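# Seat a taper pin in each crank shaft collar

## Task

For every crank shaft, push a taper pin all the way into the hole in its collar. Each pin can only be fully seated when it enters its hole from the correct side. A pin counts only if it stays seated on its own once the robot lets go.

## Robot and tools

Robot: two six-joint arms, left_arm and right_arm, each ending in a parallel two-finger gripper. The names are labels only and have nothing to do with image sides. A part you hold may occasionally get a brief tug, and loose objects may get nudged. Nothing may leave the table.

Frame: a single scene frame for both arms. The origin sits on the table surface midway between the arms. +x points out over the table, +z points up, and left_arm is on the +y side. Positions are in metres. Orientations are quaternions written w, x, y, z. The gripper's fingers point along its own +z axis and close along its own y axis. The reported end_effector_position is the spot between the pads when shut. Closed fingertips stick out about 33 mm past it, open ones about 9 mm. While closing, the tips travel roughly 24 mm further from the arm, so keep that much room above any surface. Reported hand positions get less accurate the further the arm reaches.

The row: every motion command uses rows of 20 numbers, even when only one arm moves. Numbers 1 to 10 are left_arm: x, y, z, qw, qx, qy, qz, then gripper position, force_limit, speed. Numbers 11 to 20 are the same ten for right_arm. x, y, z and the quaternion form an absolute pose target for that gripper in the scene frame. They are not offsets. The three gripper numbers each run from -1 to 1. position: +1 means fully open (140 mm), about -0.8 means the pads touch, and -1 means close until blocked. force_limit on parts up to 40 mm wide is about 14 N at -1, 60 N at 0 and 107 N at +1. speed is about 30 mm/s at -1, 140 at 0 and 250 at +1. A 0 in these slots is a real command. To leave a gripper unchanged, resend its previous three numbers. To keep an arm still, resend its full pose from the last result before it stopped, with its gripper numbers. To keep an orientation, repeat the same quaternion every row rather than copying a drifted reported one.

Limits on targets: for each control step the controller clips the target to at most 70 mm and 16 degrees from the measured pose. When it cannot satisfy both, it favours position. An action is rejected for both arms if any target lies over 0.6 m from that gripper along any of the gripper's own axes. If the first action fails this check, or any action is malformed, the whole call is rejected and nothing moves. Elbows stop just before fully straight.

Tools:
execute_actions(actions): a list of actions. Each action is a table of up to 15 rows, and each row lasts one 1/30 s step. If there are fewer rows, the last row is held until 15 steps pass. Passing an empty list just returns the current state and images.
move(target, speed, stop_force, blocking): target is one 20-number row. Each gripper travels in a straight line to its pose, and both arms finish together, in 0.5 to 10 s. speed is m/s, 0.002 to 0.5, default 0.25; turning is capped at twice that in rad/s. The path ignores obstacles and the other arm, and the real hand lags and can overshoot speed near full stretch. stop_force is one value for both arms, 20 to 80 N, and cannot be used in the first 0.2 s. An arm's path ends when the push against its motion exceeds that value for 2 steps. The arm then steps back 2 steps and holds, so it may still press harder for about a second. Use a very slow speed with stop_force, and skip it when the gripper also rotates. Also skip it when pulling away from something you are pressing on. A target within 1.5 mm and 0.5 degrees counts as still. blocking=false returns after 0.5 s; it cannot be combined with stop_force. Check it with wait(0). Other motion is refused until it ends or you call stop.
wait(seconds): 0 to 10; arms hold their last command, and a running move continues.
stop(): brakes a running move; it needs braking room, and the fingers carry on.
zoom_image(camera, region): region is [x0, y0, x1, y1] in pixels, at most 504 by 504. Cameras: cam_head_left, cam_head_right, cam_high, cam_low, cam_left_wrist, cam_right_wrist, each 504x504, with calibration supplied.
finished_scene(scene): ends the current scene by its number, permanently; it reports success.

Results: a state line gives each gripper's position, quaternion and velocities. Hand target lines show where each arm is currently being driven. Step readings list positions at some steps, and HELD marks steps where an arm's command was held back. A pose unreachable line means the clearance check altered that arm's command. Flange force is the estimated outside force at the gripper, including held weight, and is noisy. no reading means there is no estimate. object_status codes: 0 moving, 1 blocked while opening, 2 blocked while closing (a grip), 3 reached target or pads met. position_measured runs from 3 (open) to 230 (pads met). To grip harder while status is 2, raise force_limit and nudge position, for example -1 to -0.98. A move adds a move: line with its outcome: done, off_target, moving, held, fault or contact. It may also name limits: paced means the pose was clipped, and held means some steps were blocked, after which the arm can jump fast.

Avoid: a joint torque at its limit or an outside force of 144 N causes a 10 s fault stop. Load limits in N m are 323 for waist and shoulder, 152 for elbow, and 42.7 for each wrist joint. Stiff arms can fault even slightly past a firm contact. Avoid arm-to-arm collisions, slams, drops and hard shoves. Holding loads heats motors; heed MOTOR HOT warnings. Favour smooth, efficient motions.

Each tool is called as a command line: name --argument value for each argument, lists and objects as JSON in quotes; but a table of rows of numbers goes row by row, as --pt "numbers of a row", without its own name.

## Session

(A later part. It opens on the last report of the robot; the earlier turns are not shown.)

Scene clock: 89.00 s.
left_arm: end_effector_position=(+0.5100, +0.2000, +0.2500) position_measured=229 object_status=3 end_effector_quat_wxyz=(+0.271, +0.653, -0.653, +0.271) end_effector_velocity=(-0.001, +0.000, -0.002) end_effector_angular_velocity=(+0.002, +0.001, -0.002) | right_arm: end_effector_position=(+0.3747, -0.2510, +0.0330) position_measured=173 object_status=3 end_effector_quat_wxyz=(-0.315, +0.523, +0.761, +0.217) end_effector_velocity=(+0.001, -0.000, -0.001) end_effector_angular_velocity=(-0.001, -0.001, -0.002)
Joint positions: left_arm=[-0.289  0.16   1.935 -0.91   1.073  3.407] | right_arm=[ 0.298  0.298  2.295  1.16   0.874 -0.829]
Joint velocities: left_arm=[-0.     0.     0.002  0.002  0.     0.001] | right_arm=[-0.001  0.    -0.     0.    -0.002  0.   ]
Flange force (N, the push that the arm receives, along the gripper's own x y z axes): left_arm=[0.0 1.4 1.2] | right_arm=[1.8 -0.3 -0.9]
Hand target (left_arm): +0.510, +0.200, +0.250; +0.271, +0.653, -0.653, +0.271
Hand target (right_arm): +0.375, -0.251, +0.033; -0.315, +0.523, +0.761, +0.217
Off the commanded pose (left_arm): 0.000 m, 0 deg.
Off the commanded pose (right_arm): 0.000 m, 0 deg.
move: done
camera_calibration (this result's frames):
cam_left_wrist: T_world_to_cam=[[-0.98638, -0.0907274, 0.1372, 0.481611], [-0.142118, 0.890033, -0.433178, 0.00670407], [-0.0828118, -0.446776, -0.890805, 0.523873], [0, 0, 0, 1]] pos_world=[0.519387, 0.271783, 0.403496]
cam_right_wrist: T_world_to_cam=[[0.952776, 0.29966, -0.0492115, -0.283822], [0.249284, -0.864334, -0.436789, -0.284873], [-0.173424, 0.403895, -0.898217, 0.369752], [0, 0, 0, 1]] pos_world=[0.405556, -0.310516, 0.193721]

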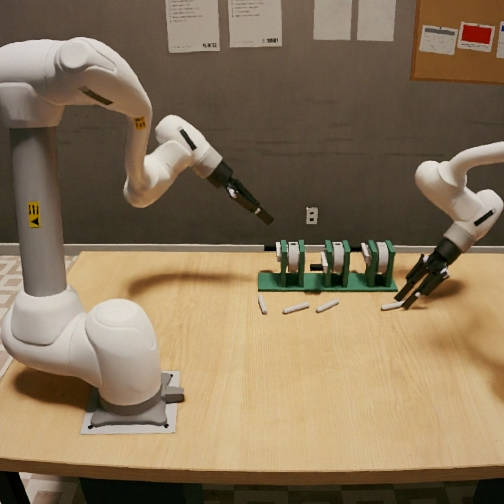

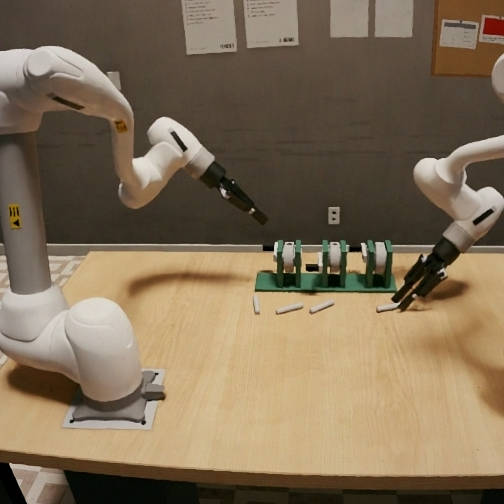

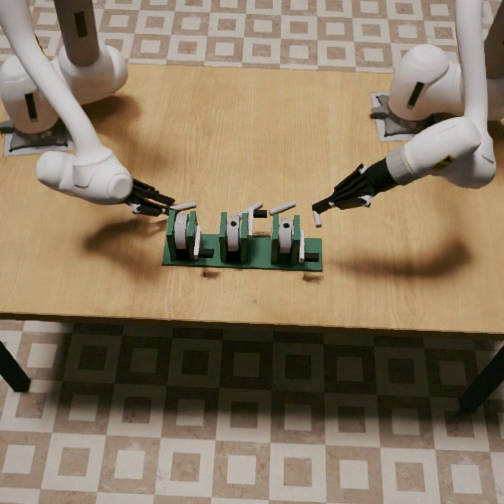

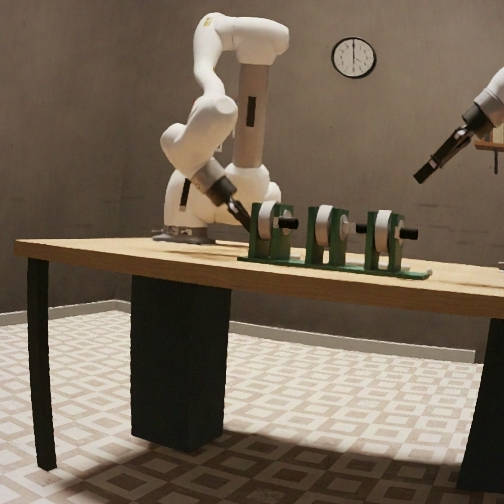

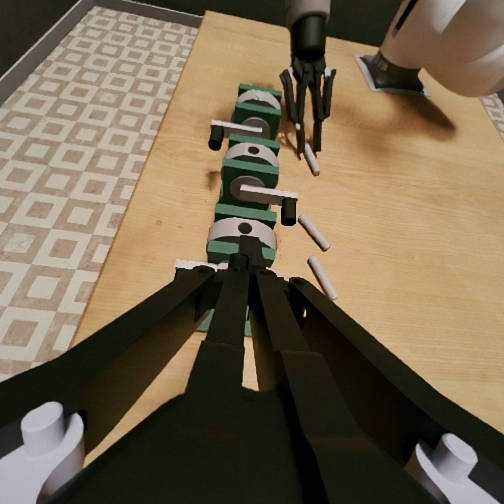

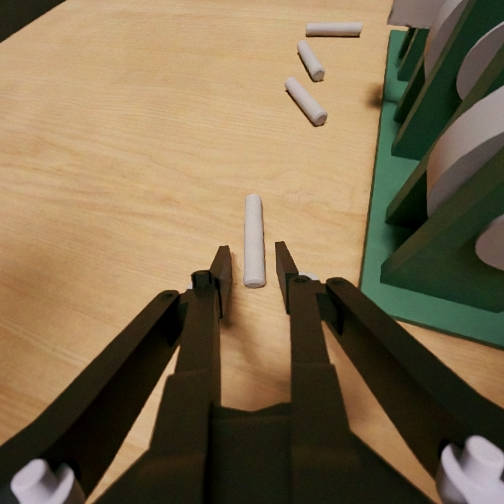

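move --target '[0.51,0.2,0.25,0.271,0.653,-0.653,0.271,-0.8,-0.6,1,0.3747,-0.251,0.033,-0.315,0.523,0.761,0.217,-1,0.6,-0.7]'

move --target '[0.51,0.2,0.25,0.271,0.653,-0.653,0.271,-0.8,-0.6,1,0.37,-0.22,0.27,-0.2,0.45,0.85,0.19,-1,0.6,-0.7]'

move --target '[0.51,0.2,0.25,0.271,0.653,-0.653,0.271,-0.8,-0.6,1,0.484,-0.04,0.248,0.3827,0,0.9239,0,-1,0.6,-0.7]' --speed 0.35

zoom_image --camera "cam_left_wrist" --region '[205,70,315,180]'

zoom_image --camera "cam_right_wrist" --region '[210,160,290,240]'

Scene clock: 90.30 s.
left_arm: end_effector_position=(+0.5100, +0.2000, +0.2500) position_measured=229 object_status=3 end_effector_quat_wxyz=(+0.271, +0.653, -0.653, +0.271) end_effector_velocity=(-0.000, +0.000, -0.000) end_effector_angular_velocity=(+0.002, -0.001, -0.002) | right_arm: end_effector_position=(+0.3748, -0.2510, +0.0330) position_measured=211 object_status=2 end_effector_quat_wxyz=(-0.315, +0.523, +0.761, +0.217) end_effector_velocity=(-0.001, +0.000, -0.000) end_effector_angular_velocity=(+0.000, +0.002, +0.001)
Joint positions: left_arm=[-0.289  0.16   1.935 -0.91   1.073  3.407] | right_arm=[ 0.298  0.298  2.295  1.16   0.874 -0.829]
Joint velocities: left_arm=[-0.    -0.    -0.     0.003  0.     0.001] | right_arm=[ 0.001  0.001 -0.     0.     0.001  0.   ]
Flange force (N, the push that the arm receives, along the gripper's own x y z axes): left_arm=[0.0 4.2 -0.1] | right_arm=[8.3 -2.7 -16.7]
Hand target (left_arm): +0.510, +0.200, +0.250; +0.271, +0.653, -0.653, +0.271
Hand target (right_arm): +0.375, -0.251, +0.033; -0.315, +0.523, +0.761, +0.217
Off the commanded pose (left_arm): 0.000 m, 0 deg.
Off the commanded pose (right_arm): 0.000 m, 0 deg.
move: done
camera_calibration (this result's frames):
cam_left_wrist: T_world_to_cam=[[-0.98638, -0.0907272, 0.1372, 0.481611], [-0.142118, 0.890033, -0.433178, 0.00670398], [-0.082812, -0.446776, -0.890805, 0.523873], [0, 0, 0, 1]] pos_world=[0.519387, 0.271783, 0.403496]
cam_right_wrist: T_world_to_cam=[[0.952795, 0.299614, -0.0491156, -0.283904], [0.249271, -0.864312, -0.436838, -0.284877], [-0.173334, 0.403974, -0.898198, 0.369754], [0, 0, 0, 1]] pos_world=[0.405605, -0.310532, 0.193723]

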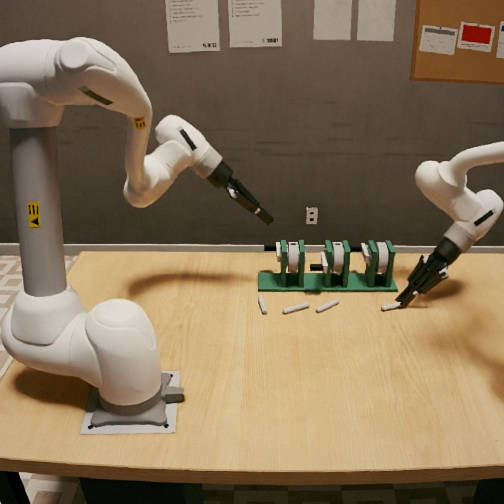

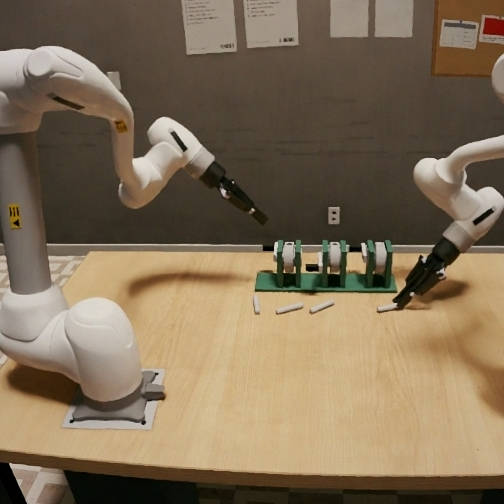

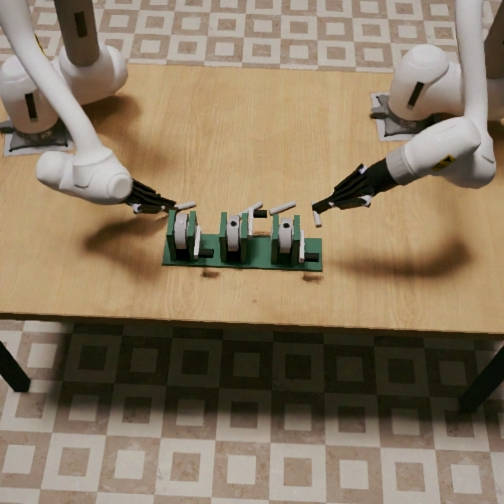

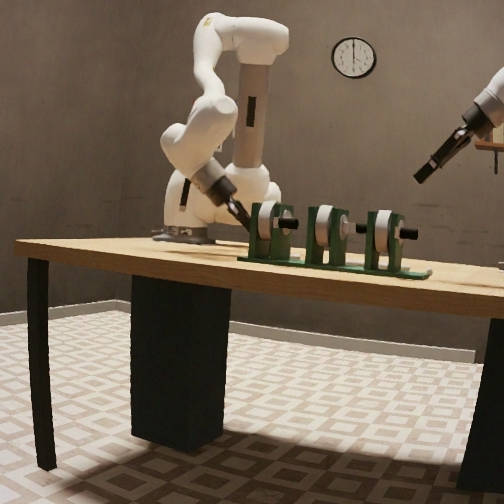

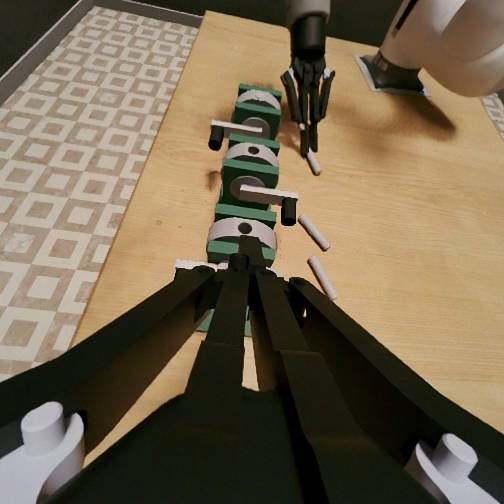

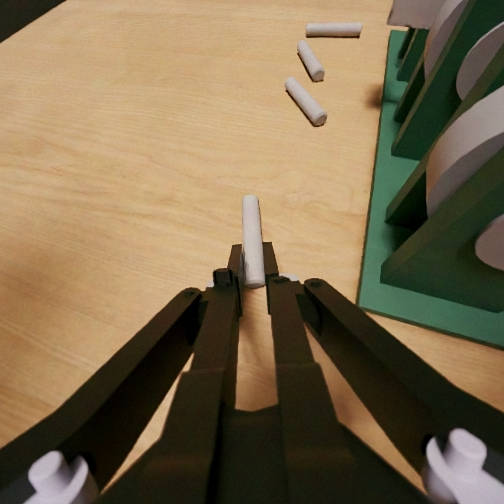

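Scene clock: 91.63 s.
left_arm: end_effector_position=(+0.5100, +0.2000, +0.2500) position_measured=229 object_status=3 end_effector_quat_wxyz=(+0.271, +0.653, -0.653, +0.271) end_effector_velocity=(+0.001, -0.000, +0.001) end_effector_angular_velocity=(-0.001, -0.001, +0.002) | right_arm: end_effector_position=(+0.3699, -0.2197, +0.2699) position_measured=211 object_status=2 end_effector_quat_wxyz=(-0.200, +0.449, +0.850, +0.190) end_effector_velocity=(-0.000, -0.000, -0.000) end_effector_angular_velocity=(-0.001, +0.002, +0.001)
Joint positions: left_arm=[-0.289  0.16   1.935 -0.91   1.073  3.407] | right_arm=[ 0.48  -0.027  2.003  0.616  1.058 -0.227]
Joint velocities: left_arm=[-0.    -0.    -0.    -0.001 -0.001 -0.001] | right_arm=[ 0.     0.001 -0.001 -0.     0.002  0.   ]
Flange force (N, the push that the arm receives, along the gripper's own x y z axes): left_arm=[1.5 5.0 0.4] | right_arm=[-1.0 -1.6 2.3]
Hand target (left_arm): +0.510, +0.200, +0.250; +0.271, +0.653, -0.653, +0.271
Hand target (right_arm): +0.370, -0.220, +0.270; -0.200, +0.449, +0.850, +0.190
Off the commanded pose (left_arm): 0.000 m, 0 deg.
Off the commanded pose (right_arm): 0.000 m, 0 deg.
move: done
camera_calibration (this result's frames):
cam_left_wrist: T_world_to_cam=[[-0.98638, -0.090727, 0.1372, 0.481611], [-0.142118, 0.890033, -0.433178, 0.00670394], [-0.0828118, -0.446776, -0.890805, 0.523873], [0, 0, 0, 1]] pos_world=[0.519387, 0.271783, 0.403496]
cam_right_wrist: T_world_to_cam=[[0.879142, 0.463846, 0.10935, -0.256448], [0.476495, -0.851745, -0.217906, -0.293534], [-0.0079365, 0.243675, -0.969824, 0.49201], [0, 0, 0, 1]] pos_world=[0.369227, -0.250955, 0.441243]

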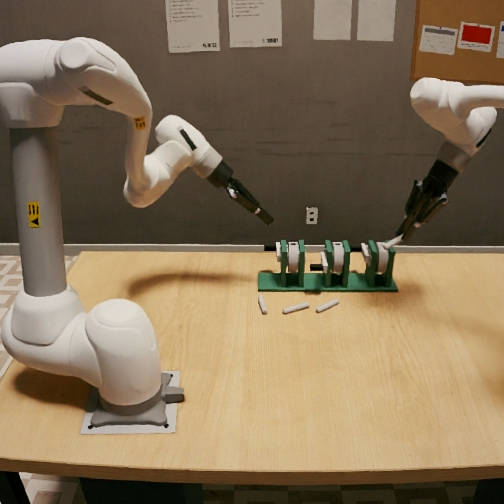

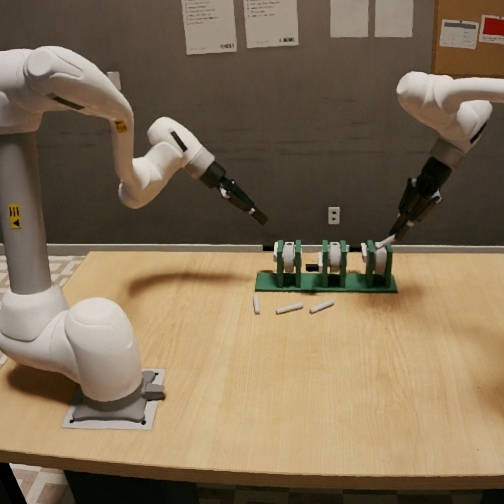

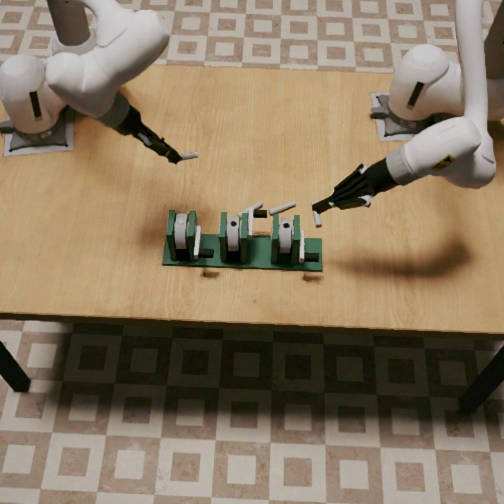

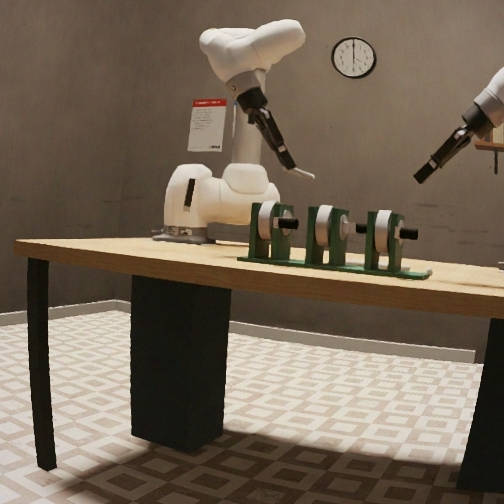

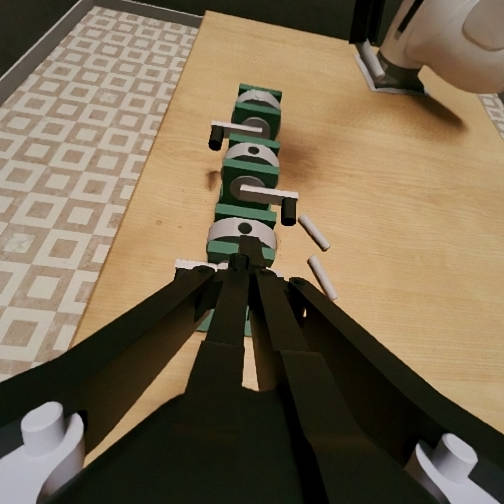

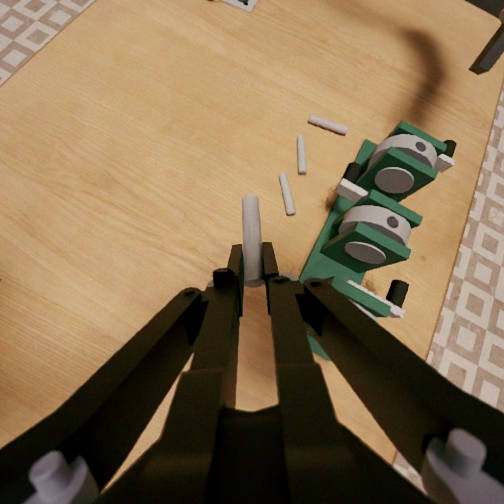

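Scene clock: 94.27 s.
left_arm: end_effector_position=(+0.5100, +0.2000, +0.2500) position_measured=229 object_status=3 end_effector_quat_wxyz=(+0.271, +0.653, -0.653, +0.271) end_effector_velocity=(-0.000, +0.000, +0.000) end_effector_angular_velocity=(+0.001, -0.002, -0.001) | right_arm: end_effector_position=(+0.4835, -0.0401, +0.2476) position_measured=211 object_status=2 end_effector_quat_wxyz=(+0.382, -0.001, +0.924, +0.000) end_effector_velocity=(-0.000, +0.000, -0.001) end_effector_angular_velocity=(-0.000, +0.000, +0.001)
Joint positions: left_arm=[-0.289  0.16   1.935 -0.91   1.073  3.407] | right_arm=[ 1.067  0.337  1.707 -0.904  1.014  0.135]
Joint velocities: left_arm=[-0.    -0.001  0.     0.001 -0.001  0.001] | right_arm=[ 0.     0.     0.001 -0.001 -0.002  0.   ]
Flange force (N, the push that the arm receives, along the gripper's own x y z axes): left_arm=[-0.4 1.6 0.1] | right_arm=[3.4 -1.9 0.7]
Hand target (left_arm): +0.510, +0.200, +0.250; +0.271, +0.653, -0.653, +0.271
Hand target (right_arm): +0.483, -0.040, +0.247; +0.382, -0.001, +0.924, -0.000
Off the commanded pose (left_arm): 0.000 m, 0 deg.
Off the commanded pose (right_arm): 0.001 m, 0 deg.
move: done
camera_calibration (this result's frames):
cam_left_wrist: T_world_to_cam=[[-0.98638, -0.090727, 0.1372, 0.481611], [-0.142118, 0.890033, -0.433178, 0.00670398], [-0.082812, -0.446776, -0.890805, 0.523873], [0, 0, 0, 1]] pos_world=[0.519387, 0.271783, 0.403496]
cam_right_wrist: T_world_to_cam=[[0.0485985, 0.996965, 0.0608233, -0.00219442], [0.437957, -0.0759989, 0.895778, -0.425546], [0.897682, -0.0168955, -0.440321, -0.151954], [0, 0, 0, 1]] pos_world=[0.322884, -0.0327206, 0.314419]

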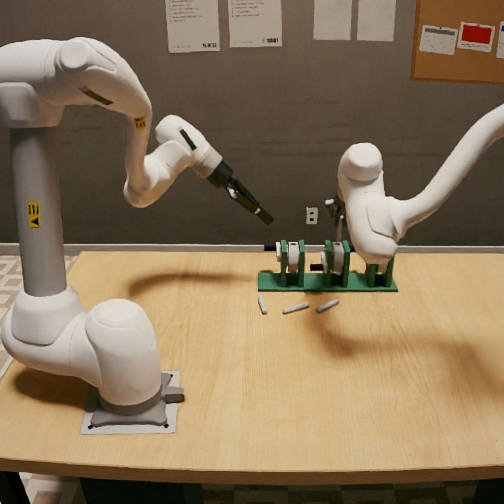

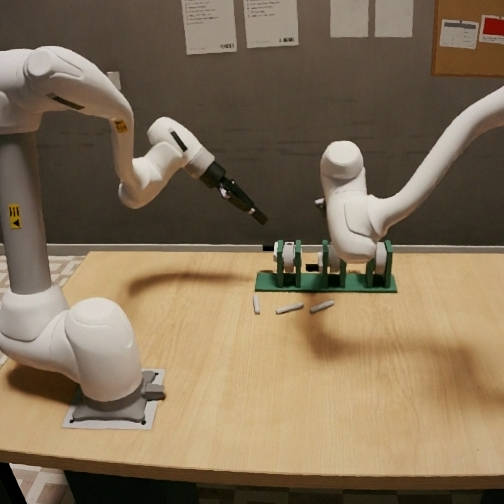

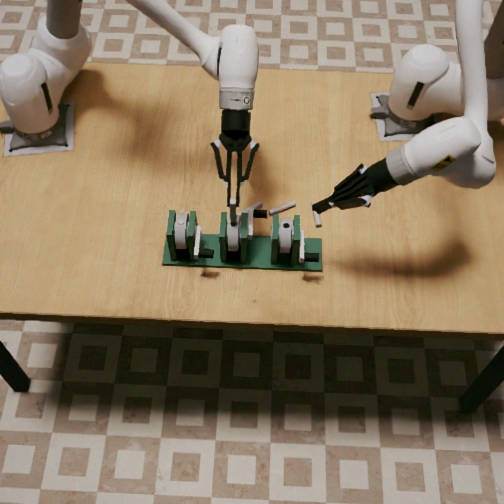

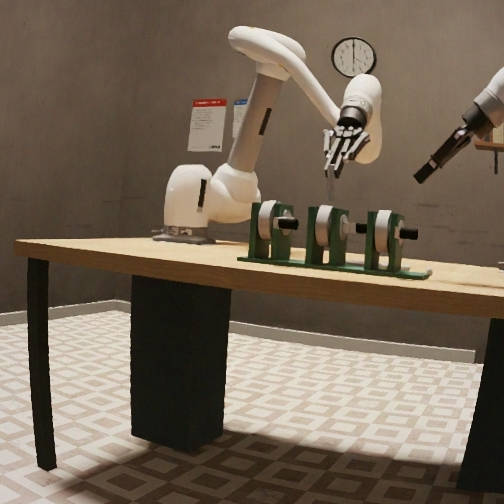

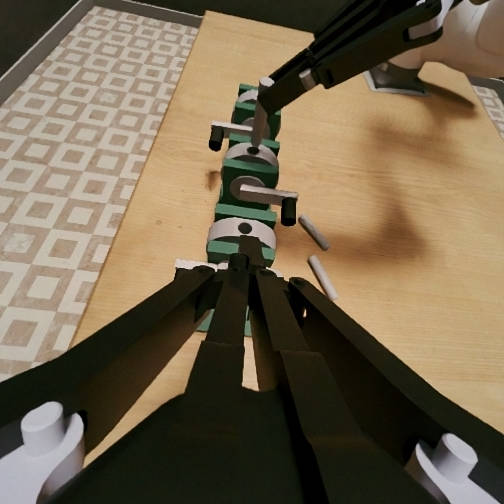

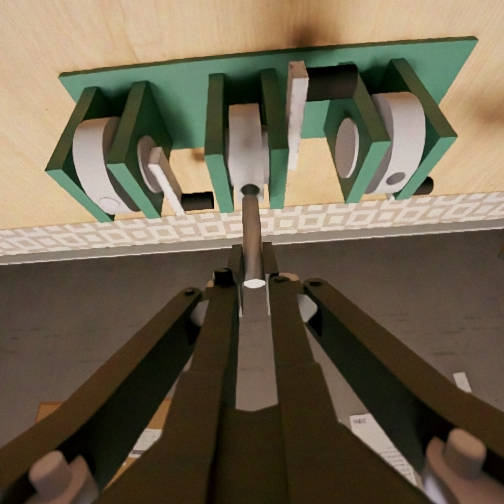

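Region (205, 70, 315, 180) of cam_left_wrist's 504x504 image, scaled by 4.582, with more detail than that image has.

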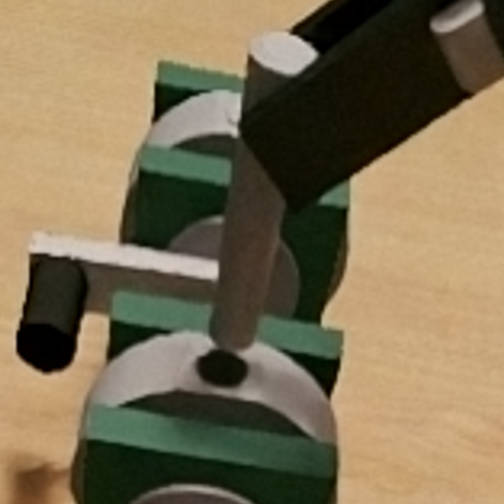

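Region (210, 160, 290, 240) of cam_right_wrist's 504x504 image, scaled by 6.300, with more detail than that image has.

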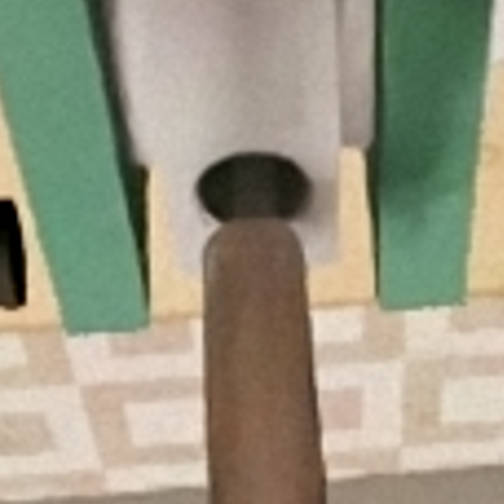

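execute_actions --actions '[]'

move --target '[0.51,0.2,0.25,0.271,0.653,-0.653,0.271,-0.8,-0.6,1,0.4855,-0.040,0.246,0.3827,0,0.9239,0,-1,0.6,-0.7]'

move --target '[0.51,0.2,0.25,0.271,0.653,-0.653,0.271,-0.8,-0.6,1,0.4855,-0.040,0.195,0.3827,0,0.9239,0,-1,0.6,-0.7]' --speed 0.015 --stop_force 20

Scene clock: 96.00 s.
left_arm: end_effector_position=(+0.5100, +0.2000, +0.2500) position_measured=229 object_status=3 end_effector_quat_wxyz=(+0.271, +0.653, -0.653, +0.271) end_effector_velocity=(+0.000, -0.000, -0.000) end_effector_angular_velocity=(-0.001, +0.001, +0.001) | right_arm: end_effector_position=(+0.4835, -0.0402, +0.2475) position_measured=211 object_status=2 end_effector_quat_wxyz=(+0.382, -0.001, +0.924, -0.000) end_effector_velocity=(-0.000, -0.000, +0.001) end_effector_angular_velocity=(+0.000, -0.001, -0.000)
Joint positions: left_arm=[-0.289  0.16   1.935 -0.91   1.073  3.407] | right_arm=[ 1.067  0.337  1.707 -0.904  1.014  0.135]
Joint velocities: left_arm=[-0.     0.001  0.    -0.002 -0.     0.   ] | right_arm=[ 0.    -0.001  0.    -0.     0.001 -0.   ]
Flange force (N, the push that the arm receives, along the gripper's own x y z axes): left_arm=[0.5 2.9 -0.2] | right_arm=[3.5 -0.3 0.8]
Hand target (left_arm): +0.510, +0.200, +0.250; +0.271, +0.653, -0.653, +0.271
Hand target (right_arm): +0.483, -0.040, +0.247; +0.382, -0.001, +0.924, -0.000
Off the commanded pose (left_arm): 0.000 m, 0 deg.
Off the commanded pose (right_arm): 0.001 m, 0 deg.
camera_calibration (this result's frames):
cam_left_wrist: T_world_to_cam=[[-0.98638, -0.0907273, 0.1372, 0.481611], [-0.142118, 0.890033, -0.433178, 0.00670414], [-0.0828117, -0.446777, -0.890805, 0.523873], [0, 0, 0, 1]] pos_world=[0.519387, 0.271783, 0.403496]
cam_right_wrist: T_world_to_cam=[[0.0485687, 0.996979, 0.0606134, -0.00205789], [0.437993, -0.0757978, 0.895777, -0.425428], [0.897666, -0.0169585, -0.440351, -0.151968], [0, 0, 0, 1]] pos_world=[0.322851, -0.032772, 0.314294]

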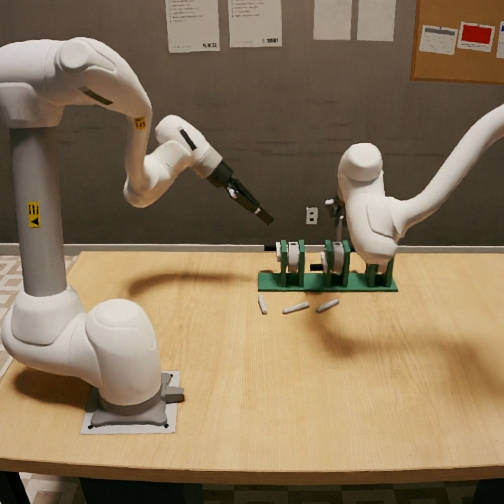

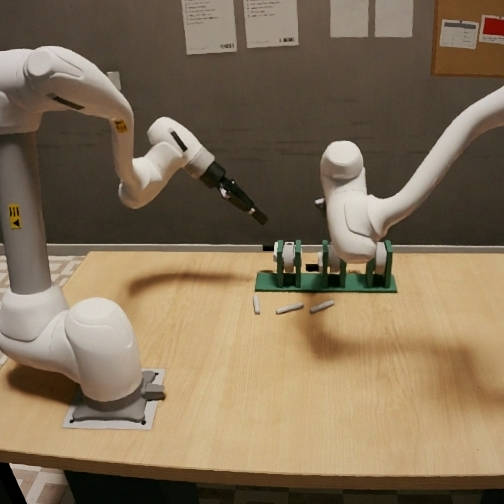

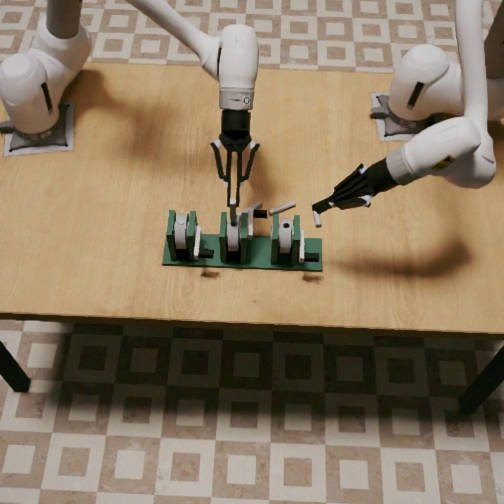

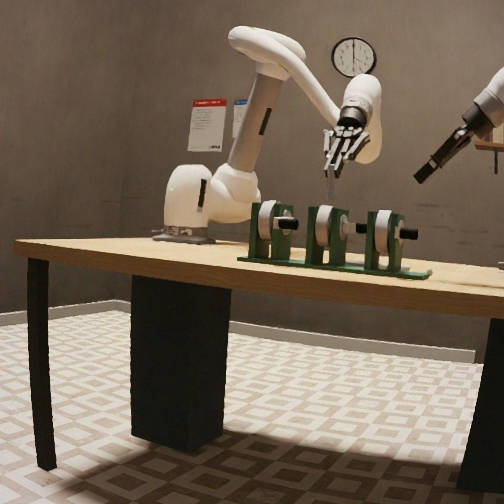

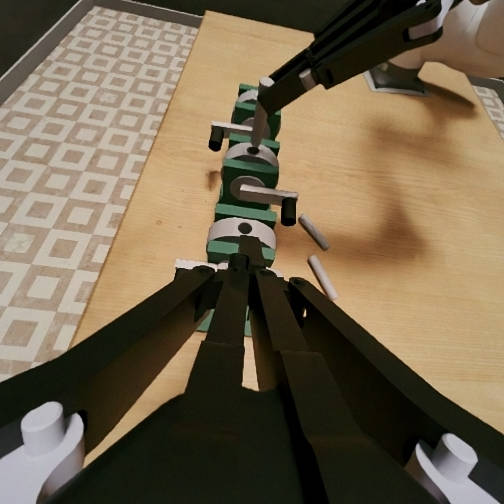

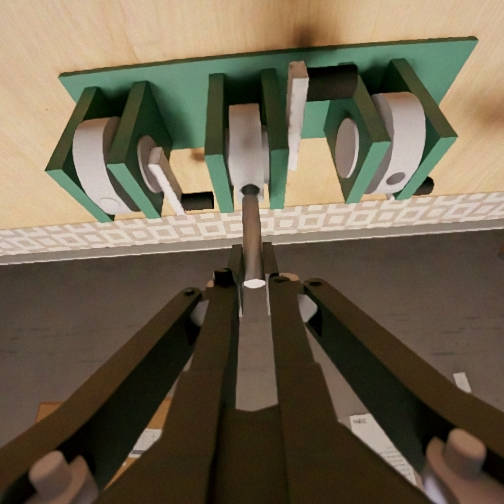

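Scene clock: 96.70 s.
left_arm: end_effector_position=(+0.5100, +0.2000, +0.2500) position_measured=229 object_status=3 end_effector_quat_wxyz=(+0.271, +0.653, -0.653, +0.271) end_effector_velocity=(+0.000, +0.000, -0.000) end_effector_angular_velocity=(+0.000, +0.000, +0.000) | right_arm: end_effector_position=(+0.4855, -0.0400, +0.2460) position_measured=211 object_status=2 end_effector_quat_wxyz=(+0.383, -0.000, +0.924, -0.000) end_effector_velocity=(+0.000, -0.000, +0.000) end_effector_angular_velocity=(+0.000, -0.000, -0.001)
Joint positions: left_arm=[-0.289  0.16   1.935 -0.91   1.073  3.407] | right_arm=[ 1.065  0.339  1.707 -0.907  1.012  0.139]
Joint velocities: left_arm=[ 0.  0.  0. -0. -0.  0.] | right_arm=[-0.    -0.    -0.    -0.     0.001  0.   ]
Flange force (N, the push that the arm receives, along the gripper's own x y z axes): left_arm=[0.6 0.0 2.0] | right_arm=[2.6 -0.7 1.6]
Hand target (left_arm): +0.510, +0.200, +0.250; +0.271, +0.653, -0.653, +0.271
Hand target (right_arm): +0.485, -0.040, +0.246; +0.383, +0.000, +0.924, +0.000
Off the commanded pose (left_arm): 0.000 m, 0 deg.
Off the commanded pose (right_arm): 0.000 m, 0 deg.
move: done
camera_calibration (this result's frames):
cam_left_wrist: T_world_to_cam=[[-0.98638, -0.0907272, 0.1372, 0.481611], [-0.142118, 0.890033, -0.433178, 0.006704], [-0.0828119, -0.446776, -0.890805, 0.523873], [0, 0, 0, 1]] pos_world=[0.519387, 0.271783, 0.403496]
cam_right_wrist: T_world_to_cam=[[0.0499833, 0.996864, 0.0613558, -0.00312019], [0.436748, -0.0770636, 0.896277, -0.424524], [0.898194, -0.0180018, -0.43923, -0.155], [0, 0, 0, 1]] pos_world=[0.324787, -0.0323953, 0.312602]

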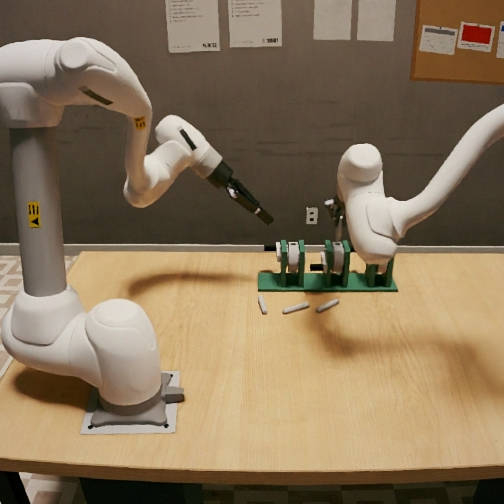

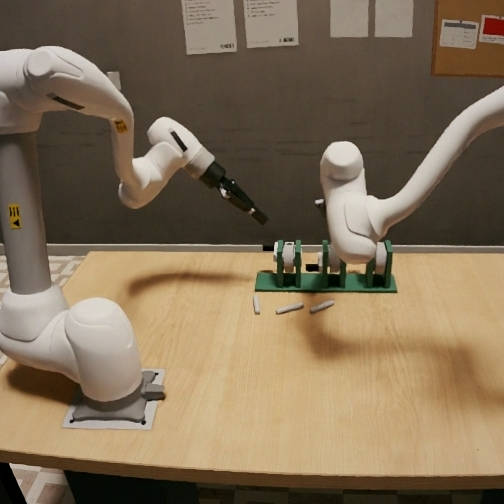

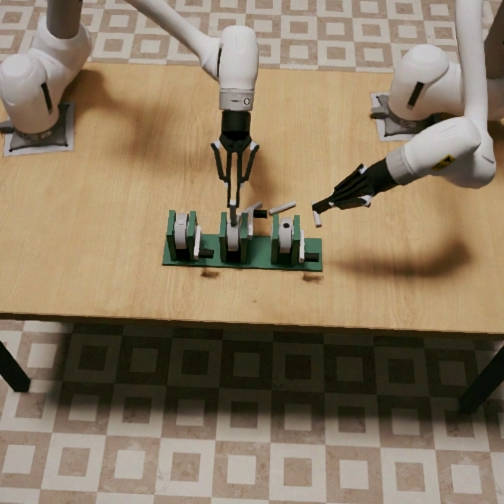

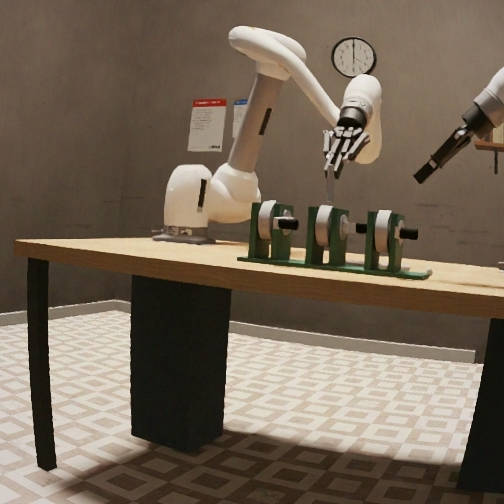

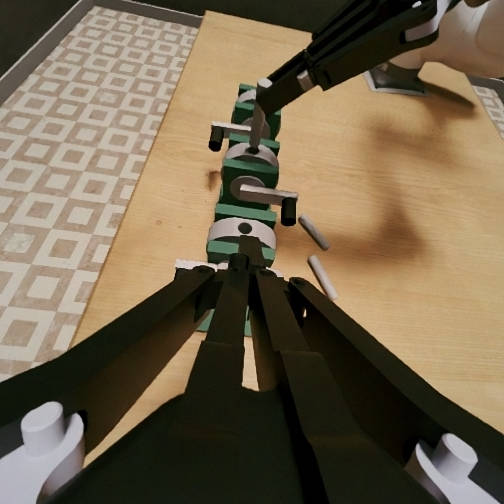

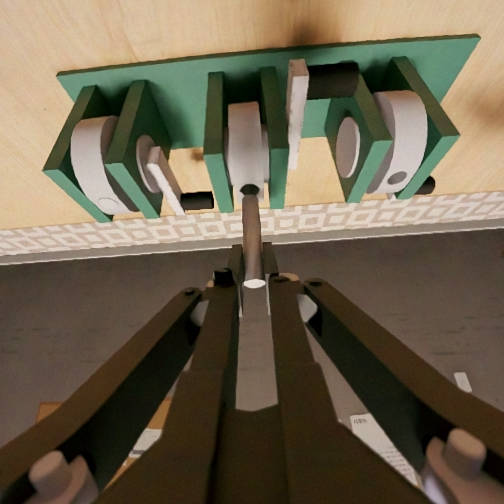

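Scene clock: 100.33 s.
left_arm: end_effector_position=(+0.5100, +0.2000, +0.2500) position_measured=229 object_status=3 end_effector_quat_wxyz=(+0.271, +0.653, -0.653, +0.271) end_effector_velocity=(+0.001, -0.000, +0.001) end_effector_angular_velocity=(-0.000, -0.001, +0.001) | right_arm: end_effector_position=(+0.4855, -0.0401, +0.1950) position_measured=211 object_status=2 end_effector_quat_wxyz=(+0.383, +0.000, +0.924, -0.000) end_effector_velocity=(+0.000, +0.000, +0.000) end_effector_angular_velocity=(+0.002, +0.000, +0.001)
Joint positions: left_arm=[-0.289  0.16   1.935 -0.91   1.073  3.407] | right_arm=[ 1.065  0.381  1.752 -0.953  0.96   0.222]
Joint velocities: left_arm=[ 0.     0.    -0.002 -0.    -0.001 -0.   ] | right_arm=[-0.001 -0.    -0.    -0.    -0.002  0.   ]
Flange force (N, the push that the arm receives, along the gripper's own x y z axes): left_arm=[-0.1 2.5 0.1] | right_arm=[3.5 -0.5 -1.0]
Hand target (left_arm): +0.510, +0.200, +0.250; +0.271, +0.653, -0.653, +0.271
Hand target (right_arm): +0.485, -0.040, +0.195; +0.383, +0.000, +0.924, -0.000
Off the commanded pose (left_arm): 0.000 m, 0 deg.
Off the commanded pose (right_arm): 0.000 m, 0 deg.
move: done
camera_calibration (this result's frames):
cam_left_wrist: T_world_to_cam=[[-0.98638, -0.0907274, 0.137201, 0.481611], [-0.142118, 0.890033, -0.433178, 0.00670412], [-0.082812, -0.446776, -0.890805, 0.523873], [0, 0, 0, 1]] pos_world=[0.519387, 0.271783, 0.403496]
cam_right_wrist: T_world_to_cam=[[0.0501223, 0.996856, 0.0613718, -0.0000087136], [0.436758, -0.0771393, 0.896266, -0.378876], [0.898182, -0.0181182, -0.439251, -0.177362], [0, 0, 0, 1]] pos_world=[0.324781, -0.032431, 0.261667]

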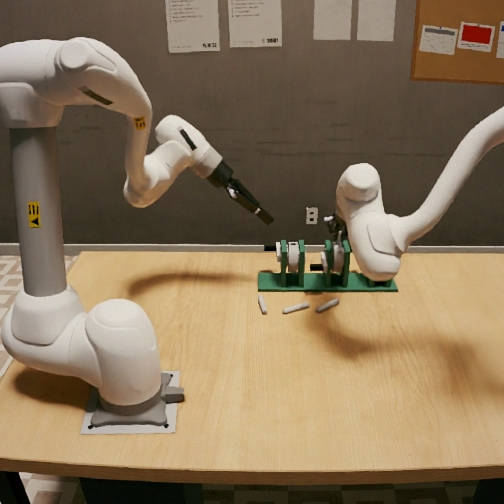

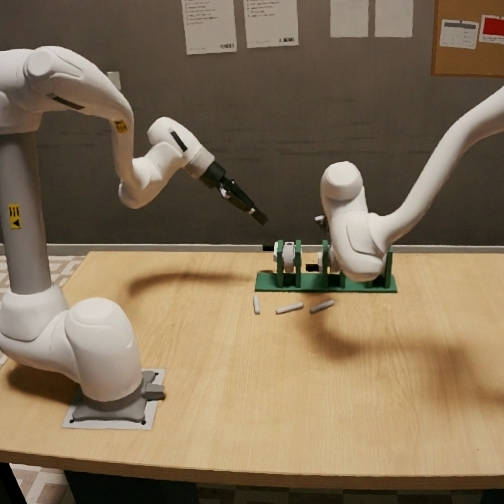

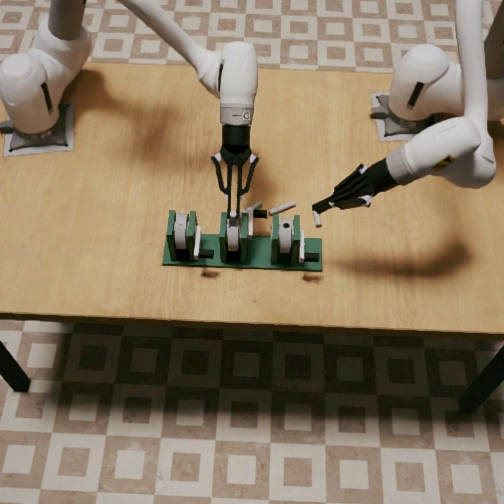

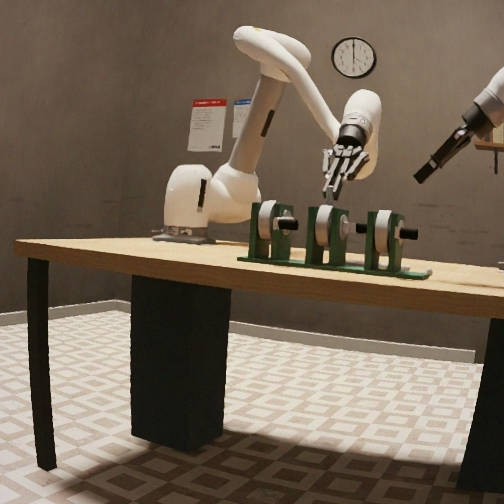

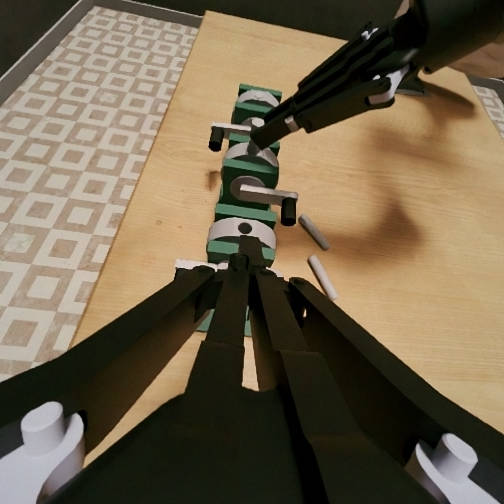

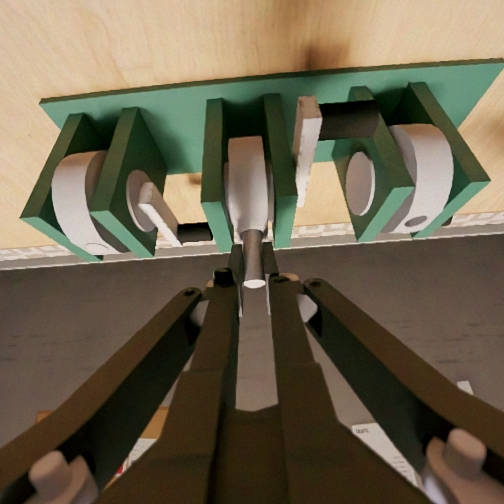

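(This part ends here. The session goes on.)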